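# Set the toppled stool upright inside the dashed rectangle

## Task

Turn the fallen stool so it stands on its legs within the dashed rectangle, then open the grippers and pull the arms away; it only counts if the stool stays put without the robot supporting it.

## Robot and tools

Robot: two Kinova Gen3 seven-joint arms, left_arm and right_arm, each with a Robotiq 2F-85 parallel gripper and a wrist camera. The names are labels, not image sides. Bases in the scene frame: left_arm at (-0.023, +0.339, 0) m, right_arm at (0, -0.273, 0) m, both turned only slightly about z.

Scene frame: origin on the table top midway between the arms, +x out over the table, +z up, left_arm on the +y side. Each result's state line (left_arm: ... | right_arm: ...) reports each gripper's end_effector_position (metres) and end_effector_quat_wxyz in this frame. That point sits between the pads when they are shut; closed fingertips extend about 19 mm past it, open ones about 6 mm. Fingers point along the gripper's +z and close along its y. Reported positions can be slightly wrong, more so far from the base.

execute_actions takes actions, a list holding zero or one item, plus optional pictures (true/false).
- Empty list: no command, returns the state with camera images.
- Motion: {"rows": [...], "steps": n}, n from 3 to 15 (default 15), each step 1/30 s. Row k is used on step k; if rows run short, the last row repeats.
- Wait: {"steps": n}, n up to 300, no new command; counted from the previous result.
A refused call moves nothing. Images come only with an empty list or pictures true.

Row layout: one flat list of 18 numbers covering both arms. First left_arm: 7 absolute joint target angles in radians (waist, shoulder, upper arm roll, elbow, forearm roll, wrist pitch, wrist roll, the order of the Joint positions line), then gripper position, then gripper speed. Then the same 9 for right_arm. Joint ranges: waist, upper arm roll, forearm roll and wrist roll -69.115 to 69.115; shoulder -2.250 to 2.250; elbow -2.580 to 2.580; wrist pitch -2.100 to 2.100. A target more than 0.013 rad beyond a range end, and farther out than the joint's last reported angle, gets the call refused. True ends may differ by up to 0.013 rad; overshooting targets stop at the end and the result may say "joint sent to its limit" (possibly for an earlier action). Absence of that message does not prove there is room left.

Motion limits: each step the sent target stays within 0.304 rad of the measured angle for the first four joints and 0.266 rad for the last three, and targets implying more than 70 mm of gripper travel from its measured spot are scaled back. Joints move together and finish together; a reversal stops them together. Big moves may still be underway when a result arrives. Between calls the arms keep heading to the last row sent until they have nearly stopped or a step was HELD.

Gripper numbers, both in [-1, 1]: position +1 = fully open (85 mm), 0 ≈ 41 mm, about -0.8 pads touching, -1 = close until blocked. Speed -1 ≈ 20 mm/s, 0 ≈ 85, +1 ≈ 150 mm/s. A full close squeezes roughly 190–235 N per pad. To grip, hold -1; for a gentler grip open, then close only a little under the object's width. To release, command a width larger than the object. To leave a gripper alone, repeat its previous two numbers (0 is a real command). Closing fingers travel about 13 mm farther out, so keep clearance above the table. Fingers stay put until the position changes by 0.01 or more, but re-close on their own if the object slips or gives. position_measured_pct ≈ 50 − 50×position: 0 fully open; stopping below about 90 short of target means something is held or blocking; about 90 means pads met, perhaps on nothing.

Result lines: Joint positions and Joint velocities, one block per arm (rad, rad/s); joint torques in the same order (offset and noisy); "joint command not followed" means a clearance check altered or blocked joint targets on some steps; HELD marks steps where the row was not fully sent; MOTOR HOT from 60 °C, OVER-TEMPERATURE FAULT at 75 °C (arm brakes weakly and sags); TORQUE FAULT when contact torque hits a load limit (48 N m for the first four joints, 30.2 for the last three, held weight included): that arm freezes 10 s and drops the rest of the call. Results arrive 3 steps before an action ends; those steps run while you reply, and the simulation keeps going as you think.

zoom_image: camera (cam_head_left, cam_head_right, cam_high, cam_low, cam_left_wrist, cam_right_wrist) and region [x0, y0, x1, y1] in pixels of that camera's latest 504x504 image, origin top-left, at most 504x504. Calibration (K, distortion, T_world_to_cam) is given per camera; wrist camera poses follow the joint readings.



Avoid: knocking or placing anything off the table, arm-to-arm contact or pressing, hard pushes, slams, drops and slips. Brief outside tugs on held parts or loose objects can happen. Before finishing, open the grippers, back away, and check the stool stands on its own inside the rectangle.

Each tool is called after "Emit:" as name([rows], argument=value, ...), one row to a line, values as JSON.

## Session

Emit:
execute_actions(actions=[])

Scene clock: 0.00 s of 4244.00 s.
left_arm: end_effector_position=(+0.2191, +0.6745, +0.3594) position_measured_pct=0.0 end_effector_quat_wxyz=(-0.421, +0.466, +0.767, +0.129) | right_arm: end_effector_position=(+0.0344, +0.1660, +0.3612) position_measured_pct=0.0 end_effector_quat_wxyz=(-0.095, +0.818, -0.509, -0.249)
Joint positions: left_arm=[-0.625  0.364  0.307  1.649 -0.923  1.619  0.344] | right_arm=[-1.095  0.079 -0.084  1.736 -0.5    1.058  2.538]
Joint velocities: left_arm=[-0.001 -0.001  0.     0.001  0.     0.002 -0.001] | right_arm=[ 0.001 -0.     0.001  0.001  0.001  0.001 -0.   ]
Joint torques (N m, as the joint torque sensors report them, + toward a larger angle): no reading
Motor temperatures (°C, as the motors report them): left_arm=[23 23 20 23 30 27 29] | right_arm=[23 23 22 24 25 27 27]

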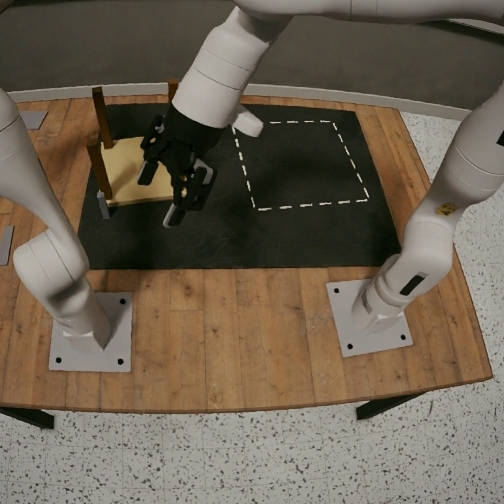

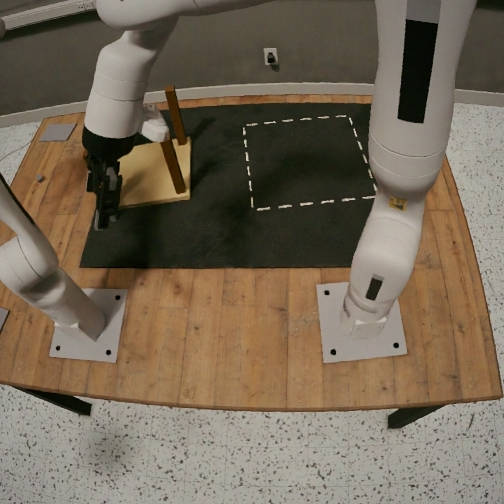

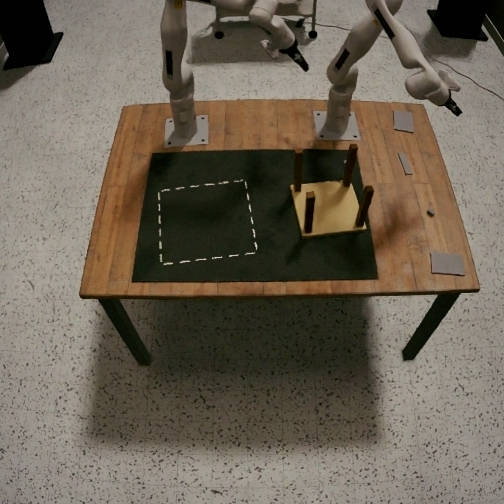

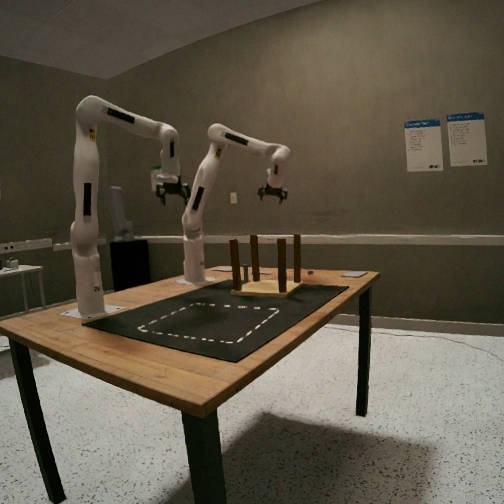

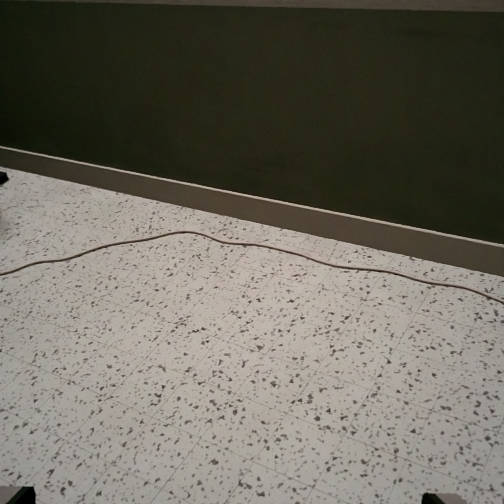

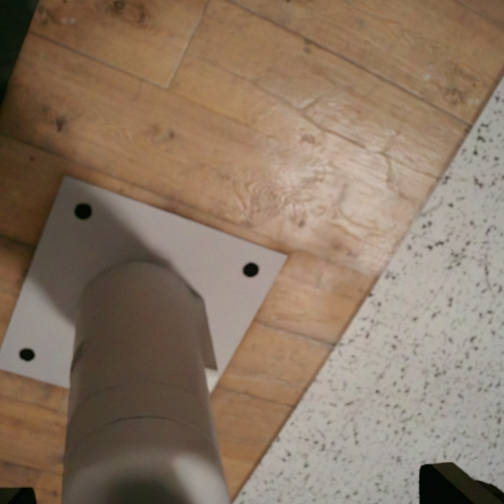

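Emit:
zoom_image(camera="cam_high", region=[260, 120, 420, 280])

Emit:
zoom_image(camera="cam_low", region=[200, 210, 340, 320])

Emit:
zoom_image(camera="cam_head_left", region=[60, 70, 240, 250])

Emit:
zoom_image(camera="cam_high", region=[120, 140, 280, 300])

Region (260, 120, 420, 280) of cam_high's 504x504 image, scaled by 3.150, with more detail than that image has.

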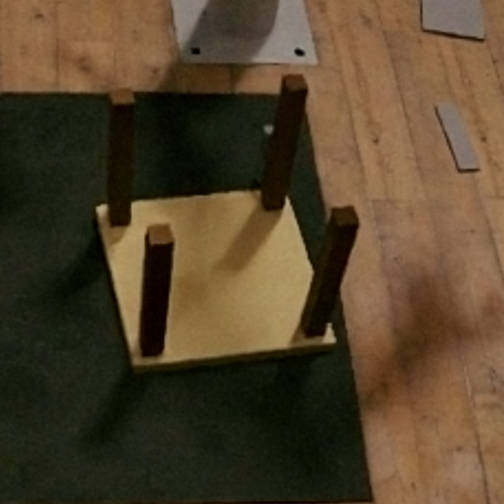

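Region (200, 210, 340, 320) of cam_low's 504x504 image, scaled by 3.600, with more detail than that image has; it fills the top 396 rows of this view, and the rest is white.

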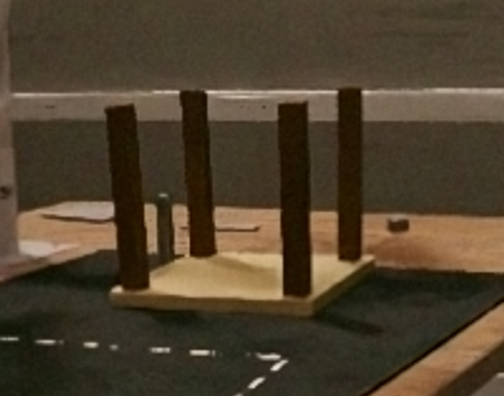

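Region (60, 70, 240, 250) of cam_head_left's 504x504 image, scaled by 2.800, with more detail than that image has.

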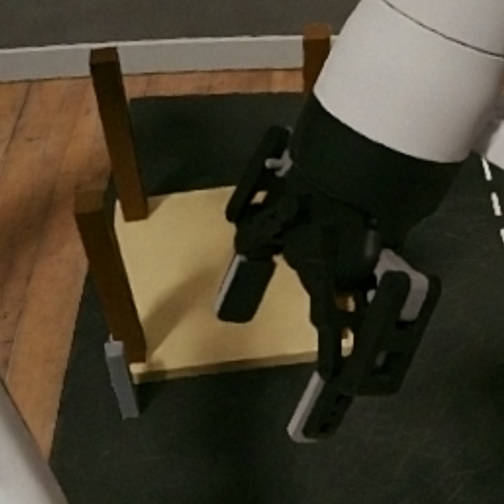

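Region (120, 140, 280, 300) of cam_high's 504x504 image, scaled by 3.150, with more detail than that image has.

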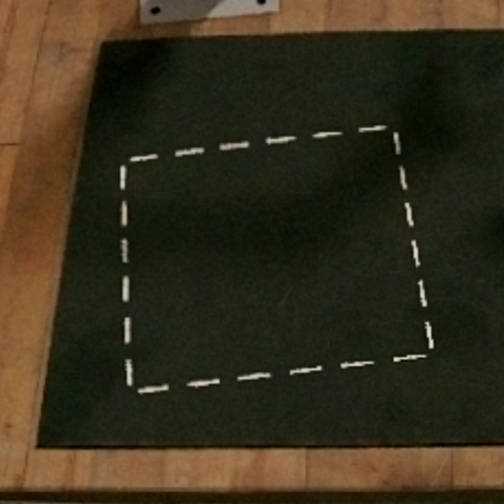

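Emit:
zoom_image(camera="cam_head_right", region=[110, 75, 250, 215])

Emit:
zoom_image(camera="cam_head_right", region=[230, 90, 400, 230])

Region (110, 75, 250, 215) of cam_head_right's 504x504 image, scaled by 3.600, with more detail than that image has.

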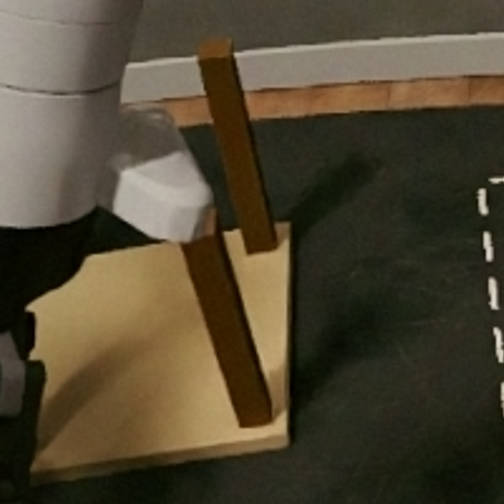

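Region (230, 90, 400, 230) of cam_head_right's 504x504 image, scaled by 2.965, with more detail than that image has; it fills the top 415 rows of this view, and the rest is white.

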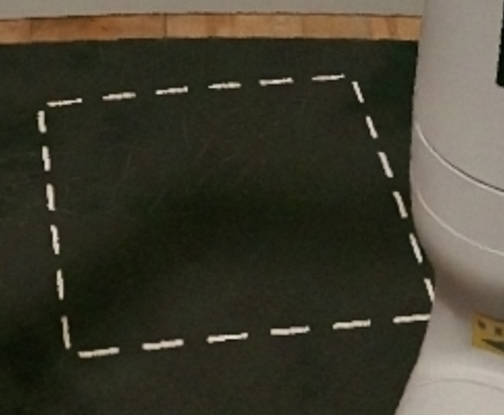

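Emit:
zoom_image(camera="cam_head_right", region=[290, 250, 430, 390])

Emit:
zoom_image(camera="cam_high", region=[140, 90, 380, 160])

Region (290, 250, 430, 390) of cam_head_right's 504x504 image, scaled by 3.600, with more detail than that image has.

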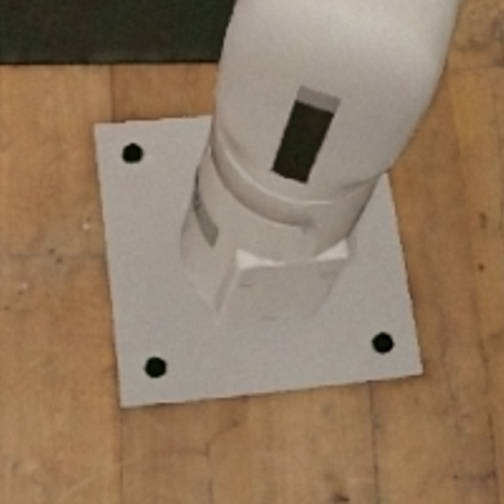

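Region (140, 90, 380, 160) of cam_high's 504x504 image, scaled by 2.100, with more detail than that image has; it fills the top 147 rows of this view, and the rest is white.

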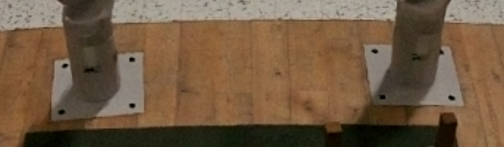

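Emit:
execute_actions([
  {"rows": [[-0.625,0.364,0.307,1.649,-0.923,1.619,0.344,1,0,-0.764,0.376,-0.056,1.620,-0.865,1.221,2.044,1,0]], "steps": 13},
])

Emit:
execute_actions([
  {"rows": [[-0.625,0.364,0.307,1.649,-0.923,1.619,0.344,1,0,-0.433,0.673,-0.028,1.503,-1.230,1.384,1.550,1,0]], "steps": 13},
])

Emit:
execute_actions([
  {"rows": [[-0.625,0.364,0.307,1.649,-0.923,1.619,0.344,1,0,-0.102,0.970,0,1.387,-1.595,1.5465,1.056,1,0]], "steps": 15},
])

Scene clock: 7.43 s of 4244.00 s.
left_arm: end_effector_position=(+0.2192, +0.6747, +0.3595) position_measured_pct=0.0 end_effector_quat_wxyz=(-0.421, +0.466, +0.767, +0.130) | right_arm: end_effector_position=(+0.0969, +0.1898, +0.3345) position_measured_pct=0.0 end_effector_quat_wxyz=(-0.024, -0.640, +0.693, +0.330)
Joint positions: left_arm=[-0.625  0.364  0.307  1.649 -0.923  1.619  0.344] | right_arm=[-0.882  0.274 -0.065  1.661 -0.709  1.164  2.323]
Joint velocities: left_arm=[-0. -0. -0.  0. -0.  0.  0.] | right_arm=[ 0.682  0.6    0.08  -0.255 -1.005  0.364 -1.213]
Joint torques (N m, as the joint torque sensors report them, + toward a larger angle): left_arm=[  0.19 -15.02   0.02  -7.03  -2.16   1.23   0.12] | right_arm=[ -2.12 -15.99  -1.86  -9.22  -2.21   0.24   0.36]
Motor temperatures (°C, as the motors report them): left_arm=[23 23 20 23 30 27 29] | right_arm=[23 23 22 24 25 27 27]
Steps of this call (steps 1 to 90: nothing new was sent; then 4.10 s passed at rest; steps 91 to 100: the first 10 steps of this action). Readings (joint positions | what the end effector reports):
91: left_arm=[-0.625 0.364 0.307 1.649 -0.923 1.619 0.344] | right_arm=[-1.093 0.080 -0.085 1.735 -0.501 1.059 2.537] | left_arm position_measured_pct=0.0 | right_arm position_measured_pct=0.0
92: left_arm=[-0.625 0.364 0.307 1.649 -0.923 1.619 0.344] | right_arm=[-1.086 0.087 -0.085 1.733 -0.506 1.062 2.533] | left_arm position_measured_pct=0.0 | right_arm position_measured_pct=0.0
94: left_arm=[-0.625 0.364 0.307 1.649 -0.923 1.619 0.344] | right_arm=[-1.055 0.116 -0.083 1.722 -0.529 1.076 2.510] | left_arm position_measured_pct=0.0 | right_arm position_measured_pct=0.0
98: left_arm=[-0.625 0.364 0.307 1.649 -0.923 1.619 0.344] | right_arm=[-0.936 0.226 -0.072 1.680 -0.636 1.135 2.403] | left_arm position_measured_pct=0.0 | right_arm position_measured_pct=0.0
100: the state above

Scene clock: 7.87 s of 4244.00 s.
left_arm: end_effector_position=(+0.2192, +0.6747, +0.3595) position_measured_pct=0.0 end_effector_quat_wxyz=(-0.421, +0.466, +0.767, +0.130) | right_arm: end_effector_position=(+0.2352, +0.2144, +0.3205) position_measured_pct=0.0 end_effector_quat_wxyz=(-0.211, -0.222, +0.839, +0.450)
Joint positions: left_arm=[-0.625  0.364  0.307  1.649 -0.923  1.619  0.344] | right_arm=[-0.557  0.566 -0.038  1.544 -1.072  1.326  1.878]
Joint velocities: left_arm=[ 0.001  0.001 -0.001 -0.001 -0.001 -0.001 -0.001] | right_arm=[ 0.708  0.617  0.092 -0.246 -0.966  0.335 -1.206]
Joint torques (N m, as the joint torque sensors report them, + toward a larger angle): left_arm=[  0.25 -15.02  -0.12  -7.23  -2.16   1.3    0.12] | right_arm=[ -1.74 -21.23  -2.92  -8.09  -2.55   1.37  -0.25]
Motor temperatures (°C, as the motors report them): left_arm=[23 23 20 23 30 27 29] | right_arm=[23 23 22 24 25 27 27]
Steps of this call (steps 1 to 3: the last 3 steps of your previous action; steps 4 to 13: the first 10 steps of this action). Readings (joint positions | what the end effector reports):
4: left_arm=[-0.625 0.364 0.307 1.649 -0.923 1.619 0.344] | right_arm=[-0.810 0.337 -0.060 1.635 -0.809 1.201 2.160] | left_arm position_measured_pct=0.0 | right_arm position_measured_pct=0.0
5: left_arm=[-0.625 0.364 0.307 1.649 -0.923 1.619 0.344] | right_arm=[-0.787 0.357 -0.059 1.627 -0.834 1.212 2.124] | left_arm position_measured_pct=0.0 | right_arm position_measured_pct=0.0
7: left_arm=[-0.625 0.364 0.307 1.649 -0.923 1.619 0.344] | right_arm=[-0.729 0.413 -0.055 1.604 -0.887 1.242 2.070] | left_arm position_measured_pct=0.0 | right_arm position_measured_pct=0.0
11: left_arm=[-0.625 0.364 0.307 1.649 -0.923 1.619 0.344] | right_arm=[-0.611 0.519 -0.043 1.563 -1.001 1.300 1.954] | left_arm position_measured_pct=0.0 | right_arm position_measured_pct=0.0
13: the state above

Scene clock: 8.37 s of 4244.00 s.
left_arm: end_effector_position=(+0.2192, +0.6747, +0.3595) position_measured_pct=0.0 end_effector_quat_wxyz=(-0.421, +0.466, +0.767, +0.130) | right_arm: end_effector_position=(+0.4383, +0.1607, +0.3049) position_measured_pct=0.0 end_effector_quat_wxyz=(-0.371, +0.205, +0.728, +0.539)
Joint positions: left_arm=[-0.625  0.364  0.307  1.649 -0.923  1.619  0.344] | right_arm=[-0.224  0.866 -0.01   1.427 -1.44   1.49   1.411]
Joint velocities: left_arm=[ 0.     0.002 -0.     0.    -0.    -0.    -0.   ] | right_arm=[ 0.663  0.572  0.057 -0.225 -0.879  0.311 -1.165]
Joint torques (N m, as the joint torque sensors report them, + toward a larger angle): left_arm=[  0.15 -15.04   0.15  -7.08  -2.13   1.26   0.26] | right_arm=[  0.46 -21.43  -2.09  -7.6   -2.2    2.12  -0.16]
Motor temperatures (°C, as the motors report them): left_arm=[23 23 20 23 30 27 29] | right_arm=[23 23 22 24 25 27 27]
Steps of this call (steps 1 to 3: the last 3 steps of your previous action; steps 4 to 15: the first 12 steps of this action). Readings (joint positions | what the end effector reports):
4: left_arm=[-0.625 0.364 0.307 1.649 -0.923 1.619 0.344] | right_arm=[-0.486 0.627 -0.031 1.520 -1.166 1.360 1.715] | left_arm position_measured_pct=0.0 | right_arm position_measured_pct=0.0
5: left_arm=[-0.625 0.364 0.307 1.649 -0.923 1.619 0.344] | right_arm=[-0.467 0.644 -0.032 1.513 -1.187 1.370 1.678] | left_arm position_measured_pct=0.0 | right_arm position_measured_pct=0.0
7: left_arm=[-0.625 0.364 0.307 1.649 -0.923 1.619 0.344] | right_arm=[-0.417 0.694 -0.028 1.492 -1.232 1.397 1.629] | left_arm position_measured_pct=0.0 | right_arm position_measured_pct=0.0
11: left_arm=[-0.625 0.364 0.307 1.649 -0.923 1.619 0.344] | right_arm=[-0.318 0.784 -0.018 1.458 -1.323 1.446 1.537] | left_arm position_measured_pct=0.0 | right_arm position_measured_pct=0.0
15: the state above

Emit:
execute_actions([
  {"rows": [[-0.625,0.364,0.307,1.649,-0.923,1.619,0.344,1,0,-0.102,1.10,0,1.34,-1.597,1.549,1.056,1,0]], "steps": 8},
])

Emit:
execute_actions([
  {"rows": [[-0.625,0.364,0.307,1.649,-0.923,1.619,0.344,1,0,-0.102,1.3947,0,1.2317,-1.6007,1.5539,1.0558,1,0]], "steps": 15},
])

Emit:
execute_actions([
  {"steps": 15},
], pictures=true)

Scene clock: 8.63 s of 4244.00 s.
left_arm: end_effector_position=(+0.2192, +0.6747, +0.3595) position_measured_pct=0.0 end_effector_quat_wxyz=(-0.421, +0.466, +0.767, +0.130) | right_arm: end_effector_position=(+0.5141, +0.1207, +0.2714) position_measured_pct=0.0 end_effector_quat_wxyz=(-0.461, +0.371, +0.609, +0.528)
Joint positions: left_arm=[-0.625  0.364  0.307  1.649 -0.923  1.619  0.344] | right_arm=[-0.121  1.017 -0.001  1.369 -1.576  1.54   1.121]
Joint velocities: left_arm=[-0.    -0.001  0.001 -0.     0.001  0.    -0.001] | right_arm=[ 0.186  0.858  0.023 -0.278 -0.21   0.058 -0.68 ]
Joint torques (N m, as the joint torque sensors report them, + toward a larger angle): left_arm=[  0.24 -15.11  -0.1   -6.97  -2.21   1.28   0.17] | right_arm=[ -1.15 -21.88  -2.68  -6.6   -1.79   1.89  -0.37]
Motor temperatures (°C, as the motors report them): left_arm=[23 23 20 23 30 27 29] | right_arm=[23 23 22 24 25 27 27]
Steps of this call (steps 1 to 3: the last 3 steps of your previous action; steps 4 to 8: the first 5 steps of this action). Readings (joint positions | what the end effector reports):
4: left_arm=[-0.625 0.364 0.307 1.649 -0.923 1.619 0.344] | right_arm=[-0.157 0.923 -0.003 1.404 -1.528 1.522 1.249] | left_arm position_measured_pct=0.0 | right_arm position_measured_pct=0.0
5: left_arm=[-0.625 0.364 0.307 1.649 -0.923 1.619 0.344] | right_arm=[-0.146 0.939 -0.002 1.398 -1.543 1.528 1.210] | left_arm position_measured_pct=0.0 | right_arm position_measured_pct=0.0
7: left_arm=[-0.625 0.364 0.307 1.649 -0.923 1.619 0.344] | right_arm=[-0.128 0.988 -0.002 1.379 -1.567 1.537 1.145] | left_arm position_measured_pct=0.0 | right_arm position_measured_pct=0.0
8: the state above

Scene clock: 9.13 s of 4244.00 s.
left_arm: end_effector_position=(+0.2192, +0.6747, +0.3595) position_measured_pct=0.0 end_effector_quat_wxyz=(-0.421, +0.466, +0.767, +0.130) | right_arm: end_effector_position=(+0.5226, +0.1105, +0.0978) position_measured_pct=0.0 end_effector_quat_wxyz=(+0.530, -0.459, -0.538, -0.467)
Joint positions: left_arm=[-0.625  0.364  0.307  1.649 -0.923  1.619  0.344] | right_arm=[-0.102  1.368  0.001  1.242 -1.599  1.552  1.056]
Joint velocities: left_arm=[ 0.001  0.001 -0.    -0.    -0.001  0.    -0.   ] | right_arm=[ 0.005  0.439  0.004 -0.155 -0.004  0.005 -0.009]
Joint torques (N m, as the joint torque sensors report them, + toward a larger angle): left_arm=[  0.39 -14.9   -0.2   -7.06  -2.09   1.12   0.35] | right_arm=[  0.58 -29.05  -2.78  -7.15  -2.09   2.5    0.34]
Motor temperatures (°C, as the motors report them): left_arm=[23 23 20 23 30 27 29] | right_arm=[23 23 22 24 25 27 27]
Steps of this call (steps 1 to 3: the last 3 steps of your previous action; steps 4 to 15: the first 12 steps of this action). Readings (joint positions | what the end effector reports):
4: left_arm=[-0.625 0.364 0.307 1.649 -0.923 1.619 0.344] | right_arm=[-0.105 1.091 0.001 1.344 -1.595 1.547 1.062] | left_arm position_measured_pct=0.0 | right_arm position_measured_pct=0.0
5: left_arm=[-0.625 0.364 0.307 1.649 -0.923 1.619 0.344] | right_arm=[-0.104 1.107 0.001 1.336 -1.597 1.549 1.060] | left_arm position_measured_pct=0.0 | right_arm position_measured_pct=0.0
7: left_arm=[-0.625 0.364 0.307 1.649 -0.923 1.619 0.344] | right_arm=[-0.104 1.156 -0.000 1.318 -1.597 1.551 1.060] | left_arm position_measured_pct=0.0 | right_arm position_measured_pct=0.0
11: left_arm=[-0.625 0.364 0.307 1.649 -0.923 1.619 0.344] | right_arm=[-0.103 1.273 0.000 1.276 -1.598 1.552 1.058] | left_arm position_measured_pct=0.0 | right_arm position_measured_pct=0.0
15: the state above

Scene clock: 9.63 s of 4244.00 s.
left_arm: end_effector_position=(+0.2192, +0.6747, +0.3595) position_measured_pct=0.0 end_effector_quat_wxyz=(-0.421, +0.466, +0.767, +0.130) | right_arm: end_effector_position=(+0.5205, +0.1101, +0.0849) position_measured_pct=0.0 end_effector_quat_wxyz=(+0.534, -0.464, -0.534, -0.464)
Joint positions: left_arm=[-0.625  0.364  0.307  1.649 -0.923  1.619  0.344] | right_arm=[-0.102  1.395  0.     1.232 -1.601  1.554  1.056]
Joint velocities: left_arm=[ 0.001 -0.001  0.001  0.    -0.     0.001  0.001] | right_arm=[ 0.    -0.001  0.     0.    -0.002  0.    -0.   ]
Joint torques (N m, as the joint torque sensors report them, + toward a larger angle): left_arm=[  0.4  -15.11  -0.19  -6.98  -2.12   1.26   0.21] | right_arm=[  0.14 -23.52  -2.58  -5.74  -1.4    2.48  -0.1 ]
Motor temperatures (°C, as the motors report them): left_arm=[23 23 20 23 30 27 29] | right_arm=[23 23 22 24 25 27 27]
Kept back: nothing.
Steps of this call (steps 1 to 3: the last 3 steps of your previous action; steps 4 to 15: the robot went on to your last target). Readings (joint positions | what the end effector reports):
1: left_arm=[-0.625 0.364 0.307 1.649 -0.923 1.619 0.344] | right_arm=[-0.102 1.380 0.001 1.238 -1.600 1.553 1.056] | left_arm position_measured_pct=0.0 | right_arm position_measured_pct=0.0
2: left_arm=[-0.625 0.364 0.307 1.649 -0.923 1.619 0.344] | right_arm=[-0.102 1.386 0.001 1.235 -1.600 1.553 1.056] | left_arm position_measured_pct=0.0 | right_arm position_measured_pct=0.0
4: left_arm=[-0.625 0.364 0.307 1.649 -0.923 1.619 0.344] | right_arm=[-0.102 1.390 0.000 1.234 -1.600 1.553 1.056] | left_arm position_measured_pct=0.0 | right_arm position_measured_pct=0.0
8: left_arm=[-0.625 0.364 0.307 1.649 -0.923 1.619 0.344] | right_arm=[-0.102 1.393 0.000 1.232 -1.601 1.554 1.056] | left_arm position_measured_pct=0.0 | right_arm position_measured_pct=0.0
15: the state above
camera_calibration (this result's frames):
cam_left_wrist: T_world_to_cam=[[0.83007, 0.535252, -0.156492, -0.494662], [0.212651, -0.563229, -0.798469, 0.678989], [-0.515523, 0.629507, -0.581341, 0.0397328], [0, 0, 0, 1]] pos_world=[0.2867, 0.622183, 0.487839]
cam_right_wrist: T_world_to_cam=[[0.99435, 0.0981319, -0.0404813, -0.525173], [-0.042693, 0.0205427, -0.998877, 0.162318], [-0.0971901, 0.994961, 0.0246162, 0.083005], [0, 0, 0, 1]] pos_world=[0.537202, -0.034385, 0.138833]

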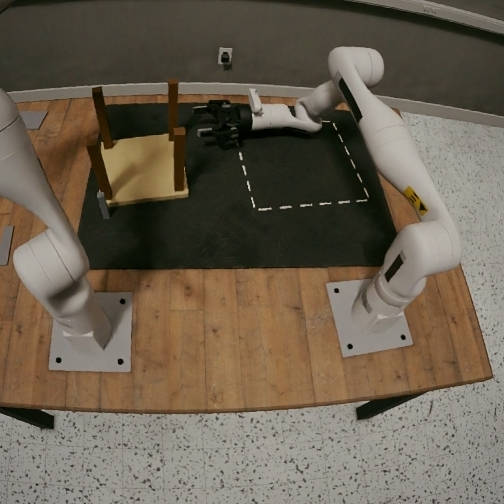

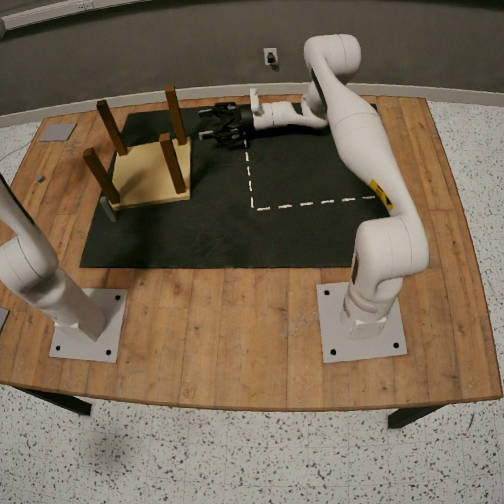

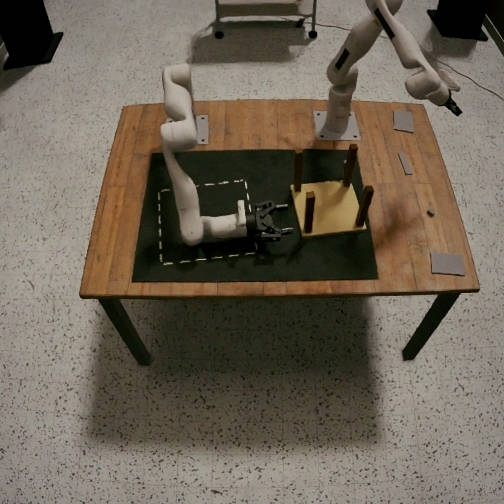

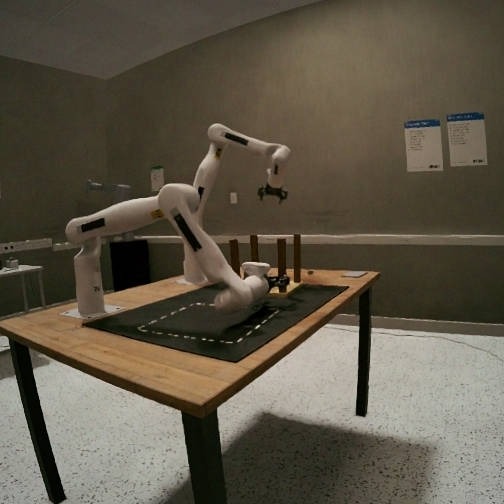

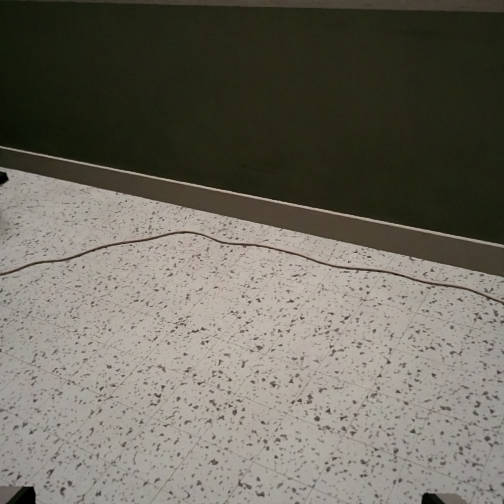

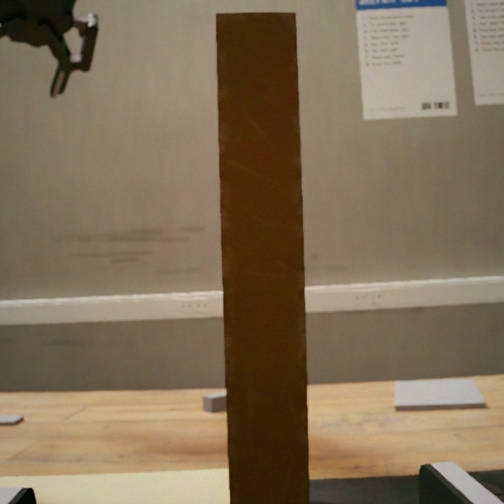

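Emit:
zoom_image(camera="cam_right_wrist", region=[0, 380, 504, 504])

Emit:
zoom_image(camera="cam_high", region=[230, 170, 350, 260])

Emit:
zoom_image(camera="cam_head_left", region=[150, 70, 270, 170])

Region (0, 380, 504, 504) of cam_right_wrist's 504x504 image, scaled by 1.000; it fills the top 124 rows of this view, and the rest is white.

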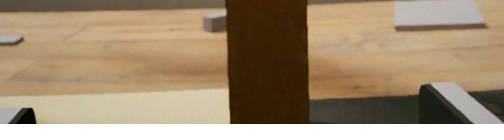

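Region (230, 170, 350, 260) of cam_high's 504x504 image, scaled by 4.200, with more detail than that image has; it fills the top 378 rows of this view, and the rest is white.

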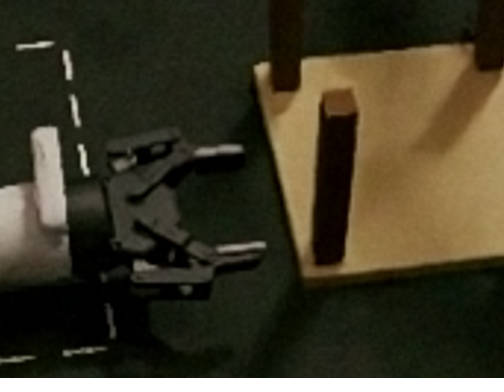

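Region (150, 70, 270, 170) of cam_head_left's 504x504 image, scaled by 4.200, with more detail than that image has.

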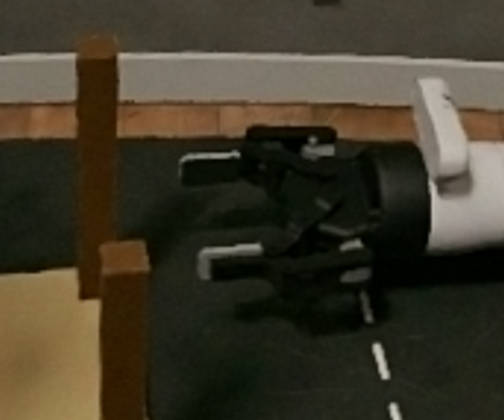

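Emit:
zoom_image(camera="cam_low", region=[200, 225, 320, 325])

Emit:
zoom_image(camera="cam_head_right", region=[150, 75, 270, 175])

Region (200, 225, 320, 325) of cam_low's 504x504 image, scaled by 4.200, with more detail than that image has.

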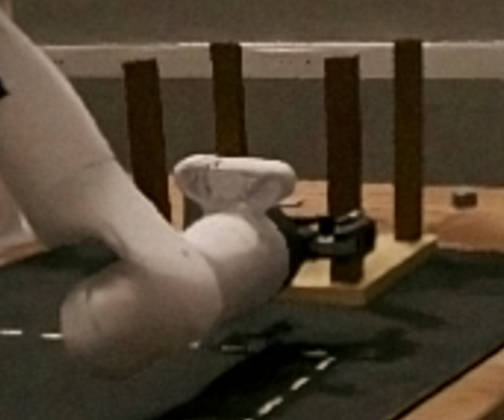

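Region (150, 75, 270, 175) of cam_head_right's 504x504 image, scaled by 4.200, with more detail than that image has.

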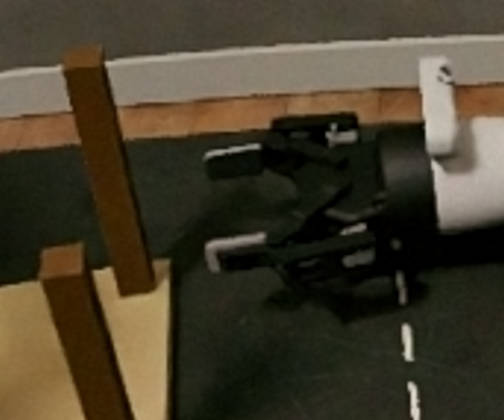

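Emit:
execute_actions([
  {"rows": [[-0.625,0.364,0.307,1.649,-0.923,1.619,0.344,1,0,-0.2198,1.3926,0,1.1833,-1.6995,1.4895,0.990,1,0]], "steps": 15},
])

Emit:
execute_actions(actions=[])

Scene clock: 11.83 s of 4244.00 s.
left_arm: end_effector_position=(+0.2192, +0.6747, +0.3595) position_measured_pct=0.0 end_effector_quat_wxyz=(-0.421, +0.466, +0.767, +0.130) | right_arm: end_effector_position=(+0.5217, +0.1788, +0.0943) position_measured_pct=0.0 end_effector_quat_wxyz=(+0.538, -0.469, -0.528, -0.459)
Joint positions: left_arm=[-0.625  0.364  0.307  1.649 -0.923  1.619  0.344] | right_arm=[-0.218  1.392 -0.001  1.183 -1.7    1.49   0.99 ]
Joint velocities: left_arm=[ 0.001 -0.001  0.002  0.    -0.     0.001  0.001] | right_arm=[-0.014  0.004  0.022 -0.001  0.004 -0.006 -0.   ]
Joint torques (N m, as the joint torque sensors report them, + toward a larger angle): left_arm=[  0.38 -15.06  -0.02  -7.15  -1.96   1.22   0.15] | right_arm=[  0.2  -23.92  -2.28  -5.9   -1.7    2.58  -0.03]
Motor temperatures (°C, as the motors report them): left_arm=[23 23 20 23 30 27 29] | right_arm=[23 23 22 24 25 27 27]
Steps of this call (steps 1 to 15: the robot went on to your last target; steps 16 to 54: nothing new was sent; steps 55 to 66: the first 12 steps of this action). Readings (joint positions | what the end effector reports):
55: left_arm=[-0.625 0.364 0.307 1.649 -0.923 1.619 0.344] | right_arm=[-0.103 1.395 0.000 1.231 -1.601 1.553 1.055] | left_arm position_measured_pct=0.0 | right_arm position_measured_pct=0.0
56: left_arm=[-0.625 0.364 0.307 1.649 -0.923 1.619 0.344] | right_arm=[-0.109 1.395 0.002 1.229 -1.605 1.551 1.053] | left_arm position_measured_pct=0.0 | right_arm position_measured_pct=0.0
58: left_arm=[-0.625 0.364 0.307 1.649 -0.923 1.619 0.344] | right_arm=[-0.138 1.395 0.003 1.218 -1.627 1.536 1.038] | left_arm position_measured_pct=0.0 | right_arm position_measured_pct=0.0
62: left_arm=[-0.625 0.364 0.307 1.649 -0.923 1.619 0.344] | right_arm=[-0.209 1.393 -0.002 1.188 -1.691 1.495 0.996] | left_arm position_measured_pct=0.0 | right_arm position_measured_pct=0.0
66: the state above

Scene clock: 11.93 s of 4244.00 s.
left_arm: end_effector_position=(+0.2192, +0.6747, +0.3595) position_measured_pct=0.0 end_effector_quat_wxyz=(-0.421, +0.466, +0.767, +0.130) | right_arm: end_effector_position=(+0.5211, +0.1793, +0.0939) position_measured_pct=0.0 end_effector_quat_wxyz=(+0.538, -0.469, -0.529, -0.458)
Joint positions: left_arm=[-0.625  0.364  0.307  1.649 -0.923  1.619  0.344] | right_arm=[-0.219  1.392 -0.     1.183 -1.699  1.489  0.99 ]
Joint velocities: left_arm=[ 0.     0.     0.002  0.    -0.     0.001  0.001] | right_arm=[-0.01   0.002 -0.     0.     0.     0.001 -0.   ]
Joint torques (N m, as the joint torque sensors report them, + toward a larger angle): left_arm=[  0.27 -15.05   0.03  -7.22  -2.17   1.22   0.27] | right_arm=[  0.83 -24.63  -2.6   -6.59  -1.98   2.28  -0.11]
Motor temperatures (°C, as the motors report them): left_arm=[23 23 20 23 30 27 29] | right_arm=[23 23 22 24 25 27 27]
Kept back: nothing.
Steps of this call (steps 1 to 3: the last 3 steps of your previous action). Readings (joint positions | what the end effector reports):
1: left_arm=[-0.625 0.364 0.307 1.649 -0.923 1.619 0.344] | right_arm=[-0.218 1.392 -0.000 1.183 -1.700 1.490 0.990] | left_arm position_measured_pct=0.0 | right_arm position_measured_pct=0.0
2: left_arm=[-0.625 0.364 0.307 1.649 -0.923 1.619 0.344] | right_arm=[-0.218 1.392 -0.000 1.183 -1.699 1.489 0.990] | left_arm position_measured_pct=0.0 | right_arm position_measured_pct=0.0
3: the state above
camera_calibration (this result's frames):
cam_left_wrist: T_world_to_cam=[[0.83007, 0.535252, -0.156492, -0.494662], [0.212651, -0.563229, -0.798469, 0.678989], [-0.515523, 0.629507, -0.581341, 0.0397329], [0, 0, 0, 1]] pos_world=[0.2867, 0.622183, 0.487839]
cam_right_wrist: T_world_to_cam=[[0.993425, 0.0970324, -0.0607616, -0.529613], [-0.0627675, 0.0177528, -0.99787, 0.180793], [-0.0957471, 0.995123, 0.0237265, 0.0132797], [0, 0, 0, 1]] pos_world=[0.53875, 0.0349651, 0.147913]

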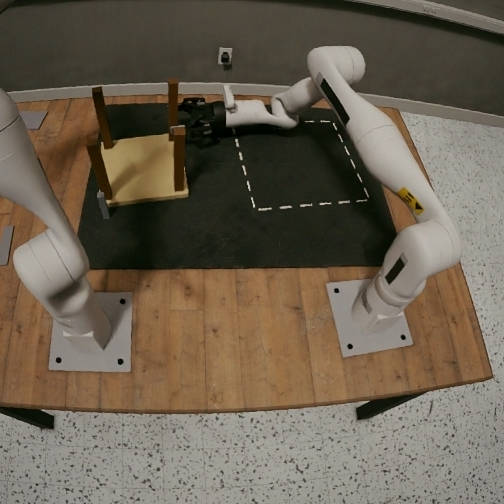

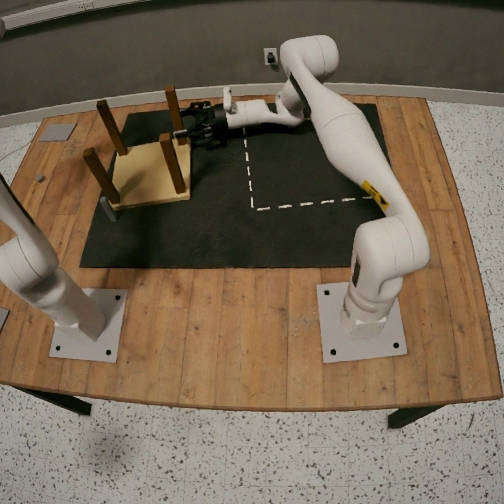

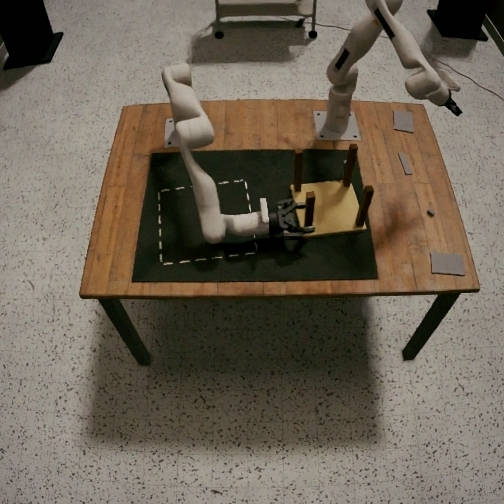

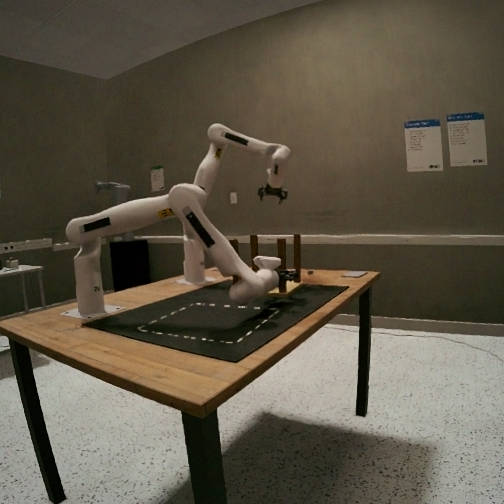

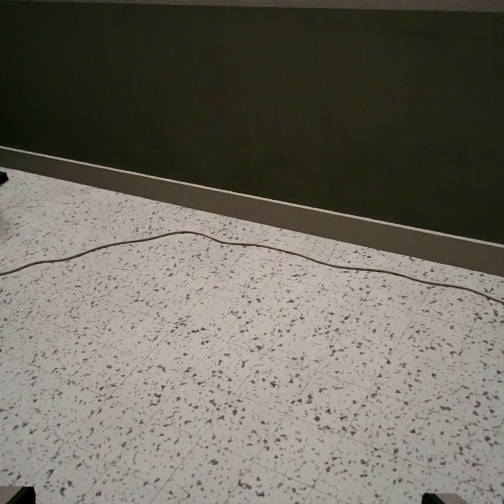

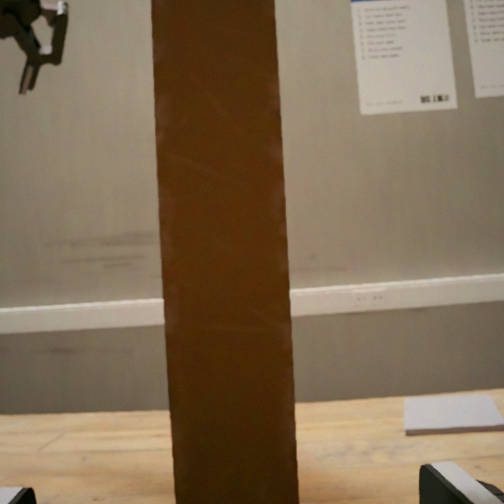

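Emit:
zoom_image(camera="cam_high", region=[260, 180, 340, 250])

Emit:
zoom_image(camera="cam_head_right", region=[150, 80, 240, 160])

Emit:
zoom_image(camera="cam_low", region=[240, 230, 320, 310])

Region (260, 180, 340, 250) of cam_high's 504x504 image, scaled by 6.300, with more detail than that image has; it fills the top 441 rows of this view, and the rest is white.

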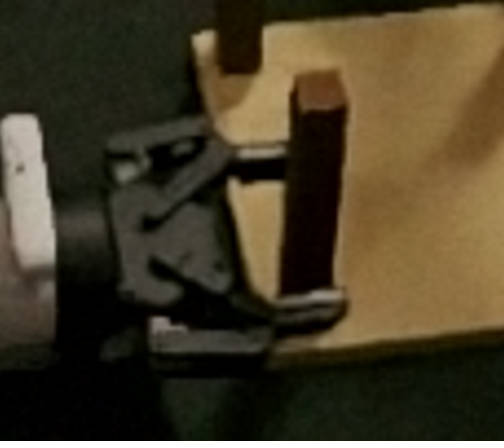

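Region (150, 80, 240, 160) of cam_head_right's 504x504 image, scaled by 5.600, with more detail than that image has.

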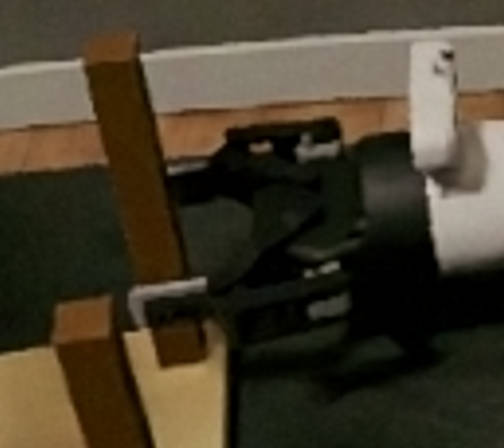

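Region (240, 230, 320, 310) of cam_low's 504x504 image, scaled by 6.300, with more detail than that image has.

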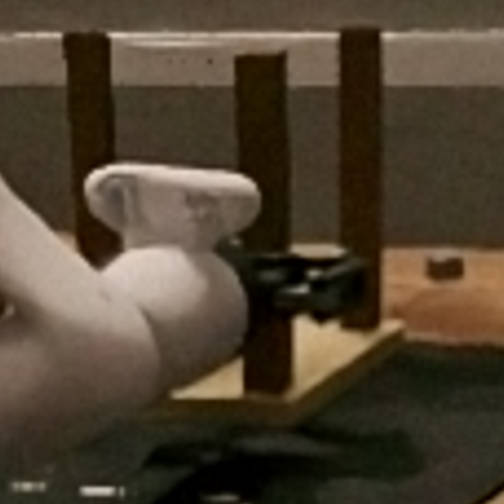

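Emit:
execute_actions([
  {"rows": [[-0.625,0.364,0.307,1.649,-0.923,1.619,0.344,1,0,-0.2198,1.3926,0,1.1833,-1.6995,1.4895,0.990,-1,0.4]], "steps": 15},
])

Emit:
execute_actions([
  {"steps": 12},
])

Scene clock: 12.67 s of 4244.00 s.
left_arm: end_effector_position=(+0.2192, +0.6747, +0.3595) position_measured_pct=0.0 end_effector_quat_wxyz=(-0.421, +0.466, +0.767, +0.130) | right_arm: end_effector_position=(+0.5207, +0.1798, +0.0938) position_measured_pct=36.5 end_effector_quat_wxyz=(+0.539, -0.469, -0.529, -0.458)
Joint positions: left_arm=[-0.625  0.364  0.307  1.649 -0.923  1.619  0.344] | right_arm=[-0.22   1.393 -0.     1.183 -1.7    1.489  0.99 ]
Joint velocities: left_arm=[ 0.001 -0.001 -0.    -0.    -0.    -0.001  0.001] | right_arm=[-0.    -0.001  0.    -0.001 -0.002 -0.001  0.   ]
Joint torques (N m, as the joint torque sensors report them, + toward a larger angle): left_arm=[  0.28 -14.99  -0.12  -7.14  -2.16   1.15   0.13] | right_arm=[  0.44 -24.53  -2.44  -6.06  -1.75   1.91  -0.1 ]
Motor temperatures (°C, as the motors report them): left_arm=[23 23 20 23 30 27 29] | right_arm=[23 23 22 24 25 27 27]
Steps of this call (steps 1 to 10: the robot went on to your last target; steps 11 to 22: the first 12 steps of this action). Readings (joint positions | what the end effector reports):
11: left_arm=[-0.625 0.364 0.307 1.649 -0.923 1.619 0.344] | right_arm=[-0.220 1.393 0.000 1.183 -1.699 1.490 0.990] | left_arm position_measured_pct=0.0 | right_arm position_measured_pct=0.0
12: left_arm=[-0.625 0.364 0.307 1.649 -0.923 1.619 0.344] | right_arm=[-0.220 1.393 0.000 1.183 -1.700 1.489 0.990] | left_arm position_measured_pct=0.0 | right_arm position_measured_pct=0.8
14: left_arm=[-0.625 0.364 0.307 1.649 -0.923 1.619 0.344] | right_arm=[-0.220 1.393 0.000 1.183 -1.700 1.489 0.990] | left_arm position_measured_pct=0.0 | right_arm position_measured_pct=6.0
18: left_arm=[-0.625 0.364 0.307 1.649 -0.923 1.619 0.344] | right_arm=[-0.220 1.393 -0.000 1.183 -1.700 1.489 0.990] | left_arm position_measured_pct=0.0 | right_arm position_measured_pct=21.0
22: the state above

Scene clock: 13.07 s of 4244.00 s.
left_arm: end_effector_position=(+0.2192, +0.6747, +0.3595) position_measured_pct=0.0 end_effector_quat_wxyz=(-0.421, +0.466, +0.767, +0.130) | right_arm: end_effector_position=(+0.5218, +0.1793, +0.0938) position_measured_pct=69.0 end_effector_quat_wxyz=(+0.538, -0.470, -0.529, -0.459)
Joint positions: left_arm=[-0.625  0.364  0.307  1.649 -0.923  1.619  0.344] | right_arm=[-0.219  1.393  0.     1.183 -1.701  1.488  0.99 ]
Joint velocities: left_arm=[-0.     0.     0.001 -0.001 -0.001  0.001  0.   ] | right_arm=[ 0.001  0.    -0.001 -0.     0.001  0.     0.   ]
Joint torques (N m, as the joint torque sensors report them, + toward a larger angle): left_arm=[  0.35 -15.08  -0.14  -7.08  -2.2    1.37   0.17] | right_arm=[ -0.28 -24.17  -2.63  -5.76  -1.03   2.68   0.16]
Motor temperatures (°C, as the motors report them): left_arm=[23 23 20 23 30 27 29] | right_arm=[23 23 22 24 25 27 27]
Kept back: nothing.
Steps of this call (steps 1 to 3: the last 3 steps of your previous action; steps 4 to 12: the robot went on to your last target). Readings (joint positions | what the end effector reports):
1: left_arm=[-0.625 0.364 0.307 1.649 -0.923 1.619 0.344] | right_arm=[-0.220 1.393 -0.000 1.183 -1.700 1.489 0.990] | left_arm position_measured_pct=0.0 | right_arm position_measured_pct=40.5
2: left_arm=[-0.625 0.364 0.307 1.649 -0.923 1.619 0.344] | right_arm=[-0.220 1.393 -0.000 1.183 -1.700 1.489 0.990] | left_arm position_measured_pct=0.0 | right_arm position_measured_pct=44.4
4: left_arm=[-0.625 0.364 0.307 1.649 -0.923 1.619 0.344] | right_arm=[-0.220 1.393 -0.000 1.183 -1.700 1.489 0.990] | left_arm position_measured_pct=0.0 | right_arm position_measured_pct=52.0
8: left_arm=[-0.625 0.364 0.307 1.649 -0.923 1.619 0.344] | right_arm=[-0.219 1.393 0.000 1.183 -1.701 1.488 0.990] | left_arm position_measured_pct=0.0 | right_arm position_measured_pct=67.5
12: the state above


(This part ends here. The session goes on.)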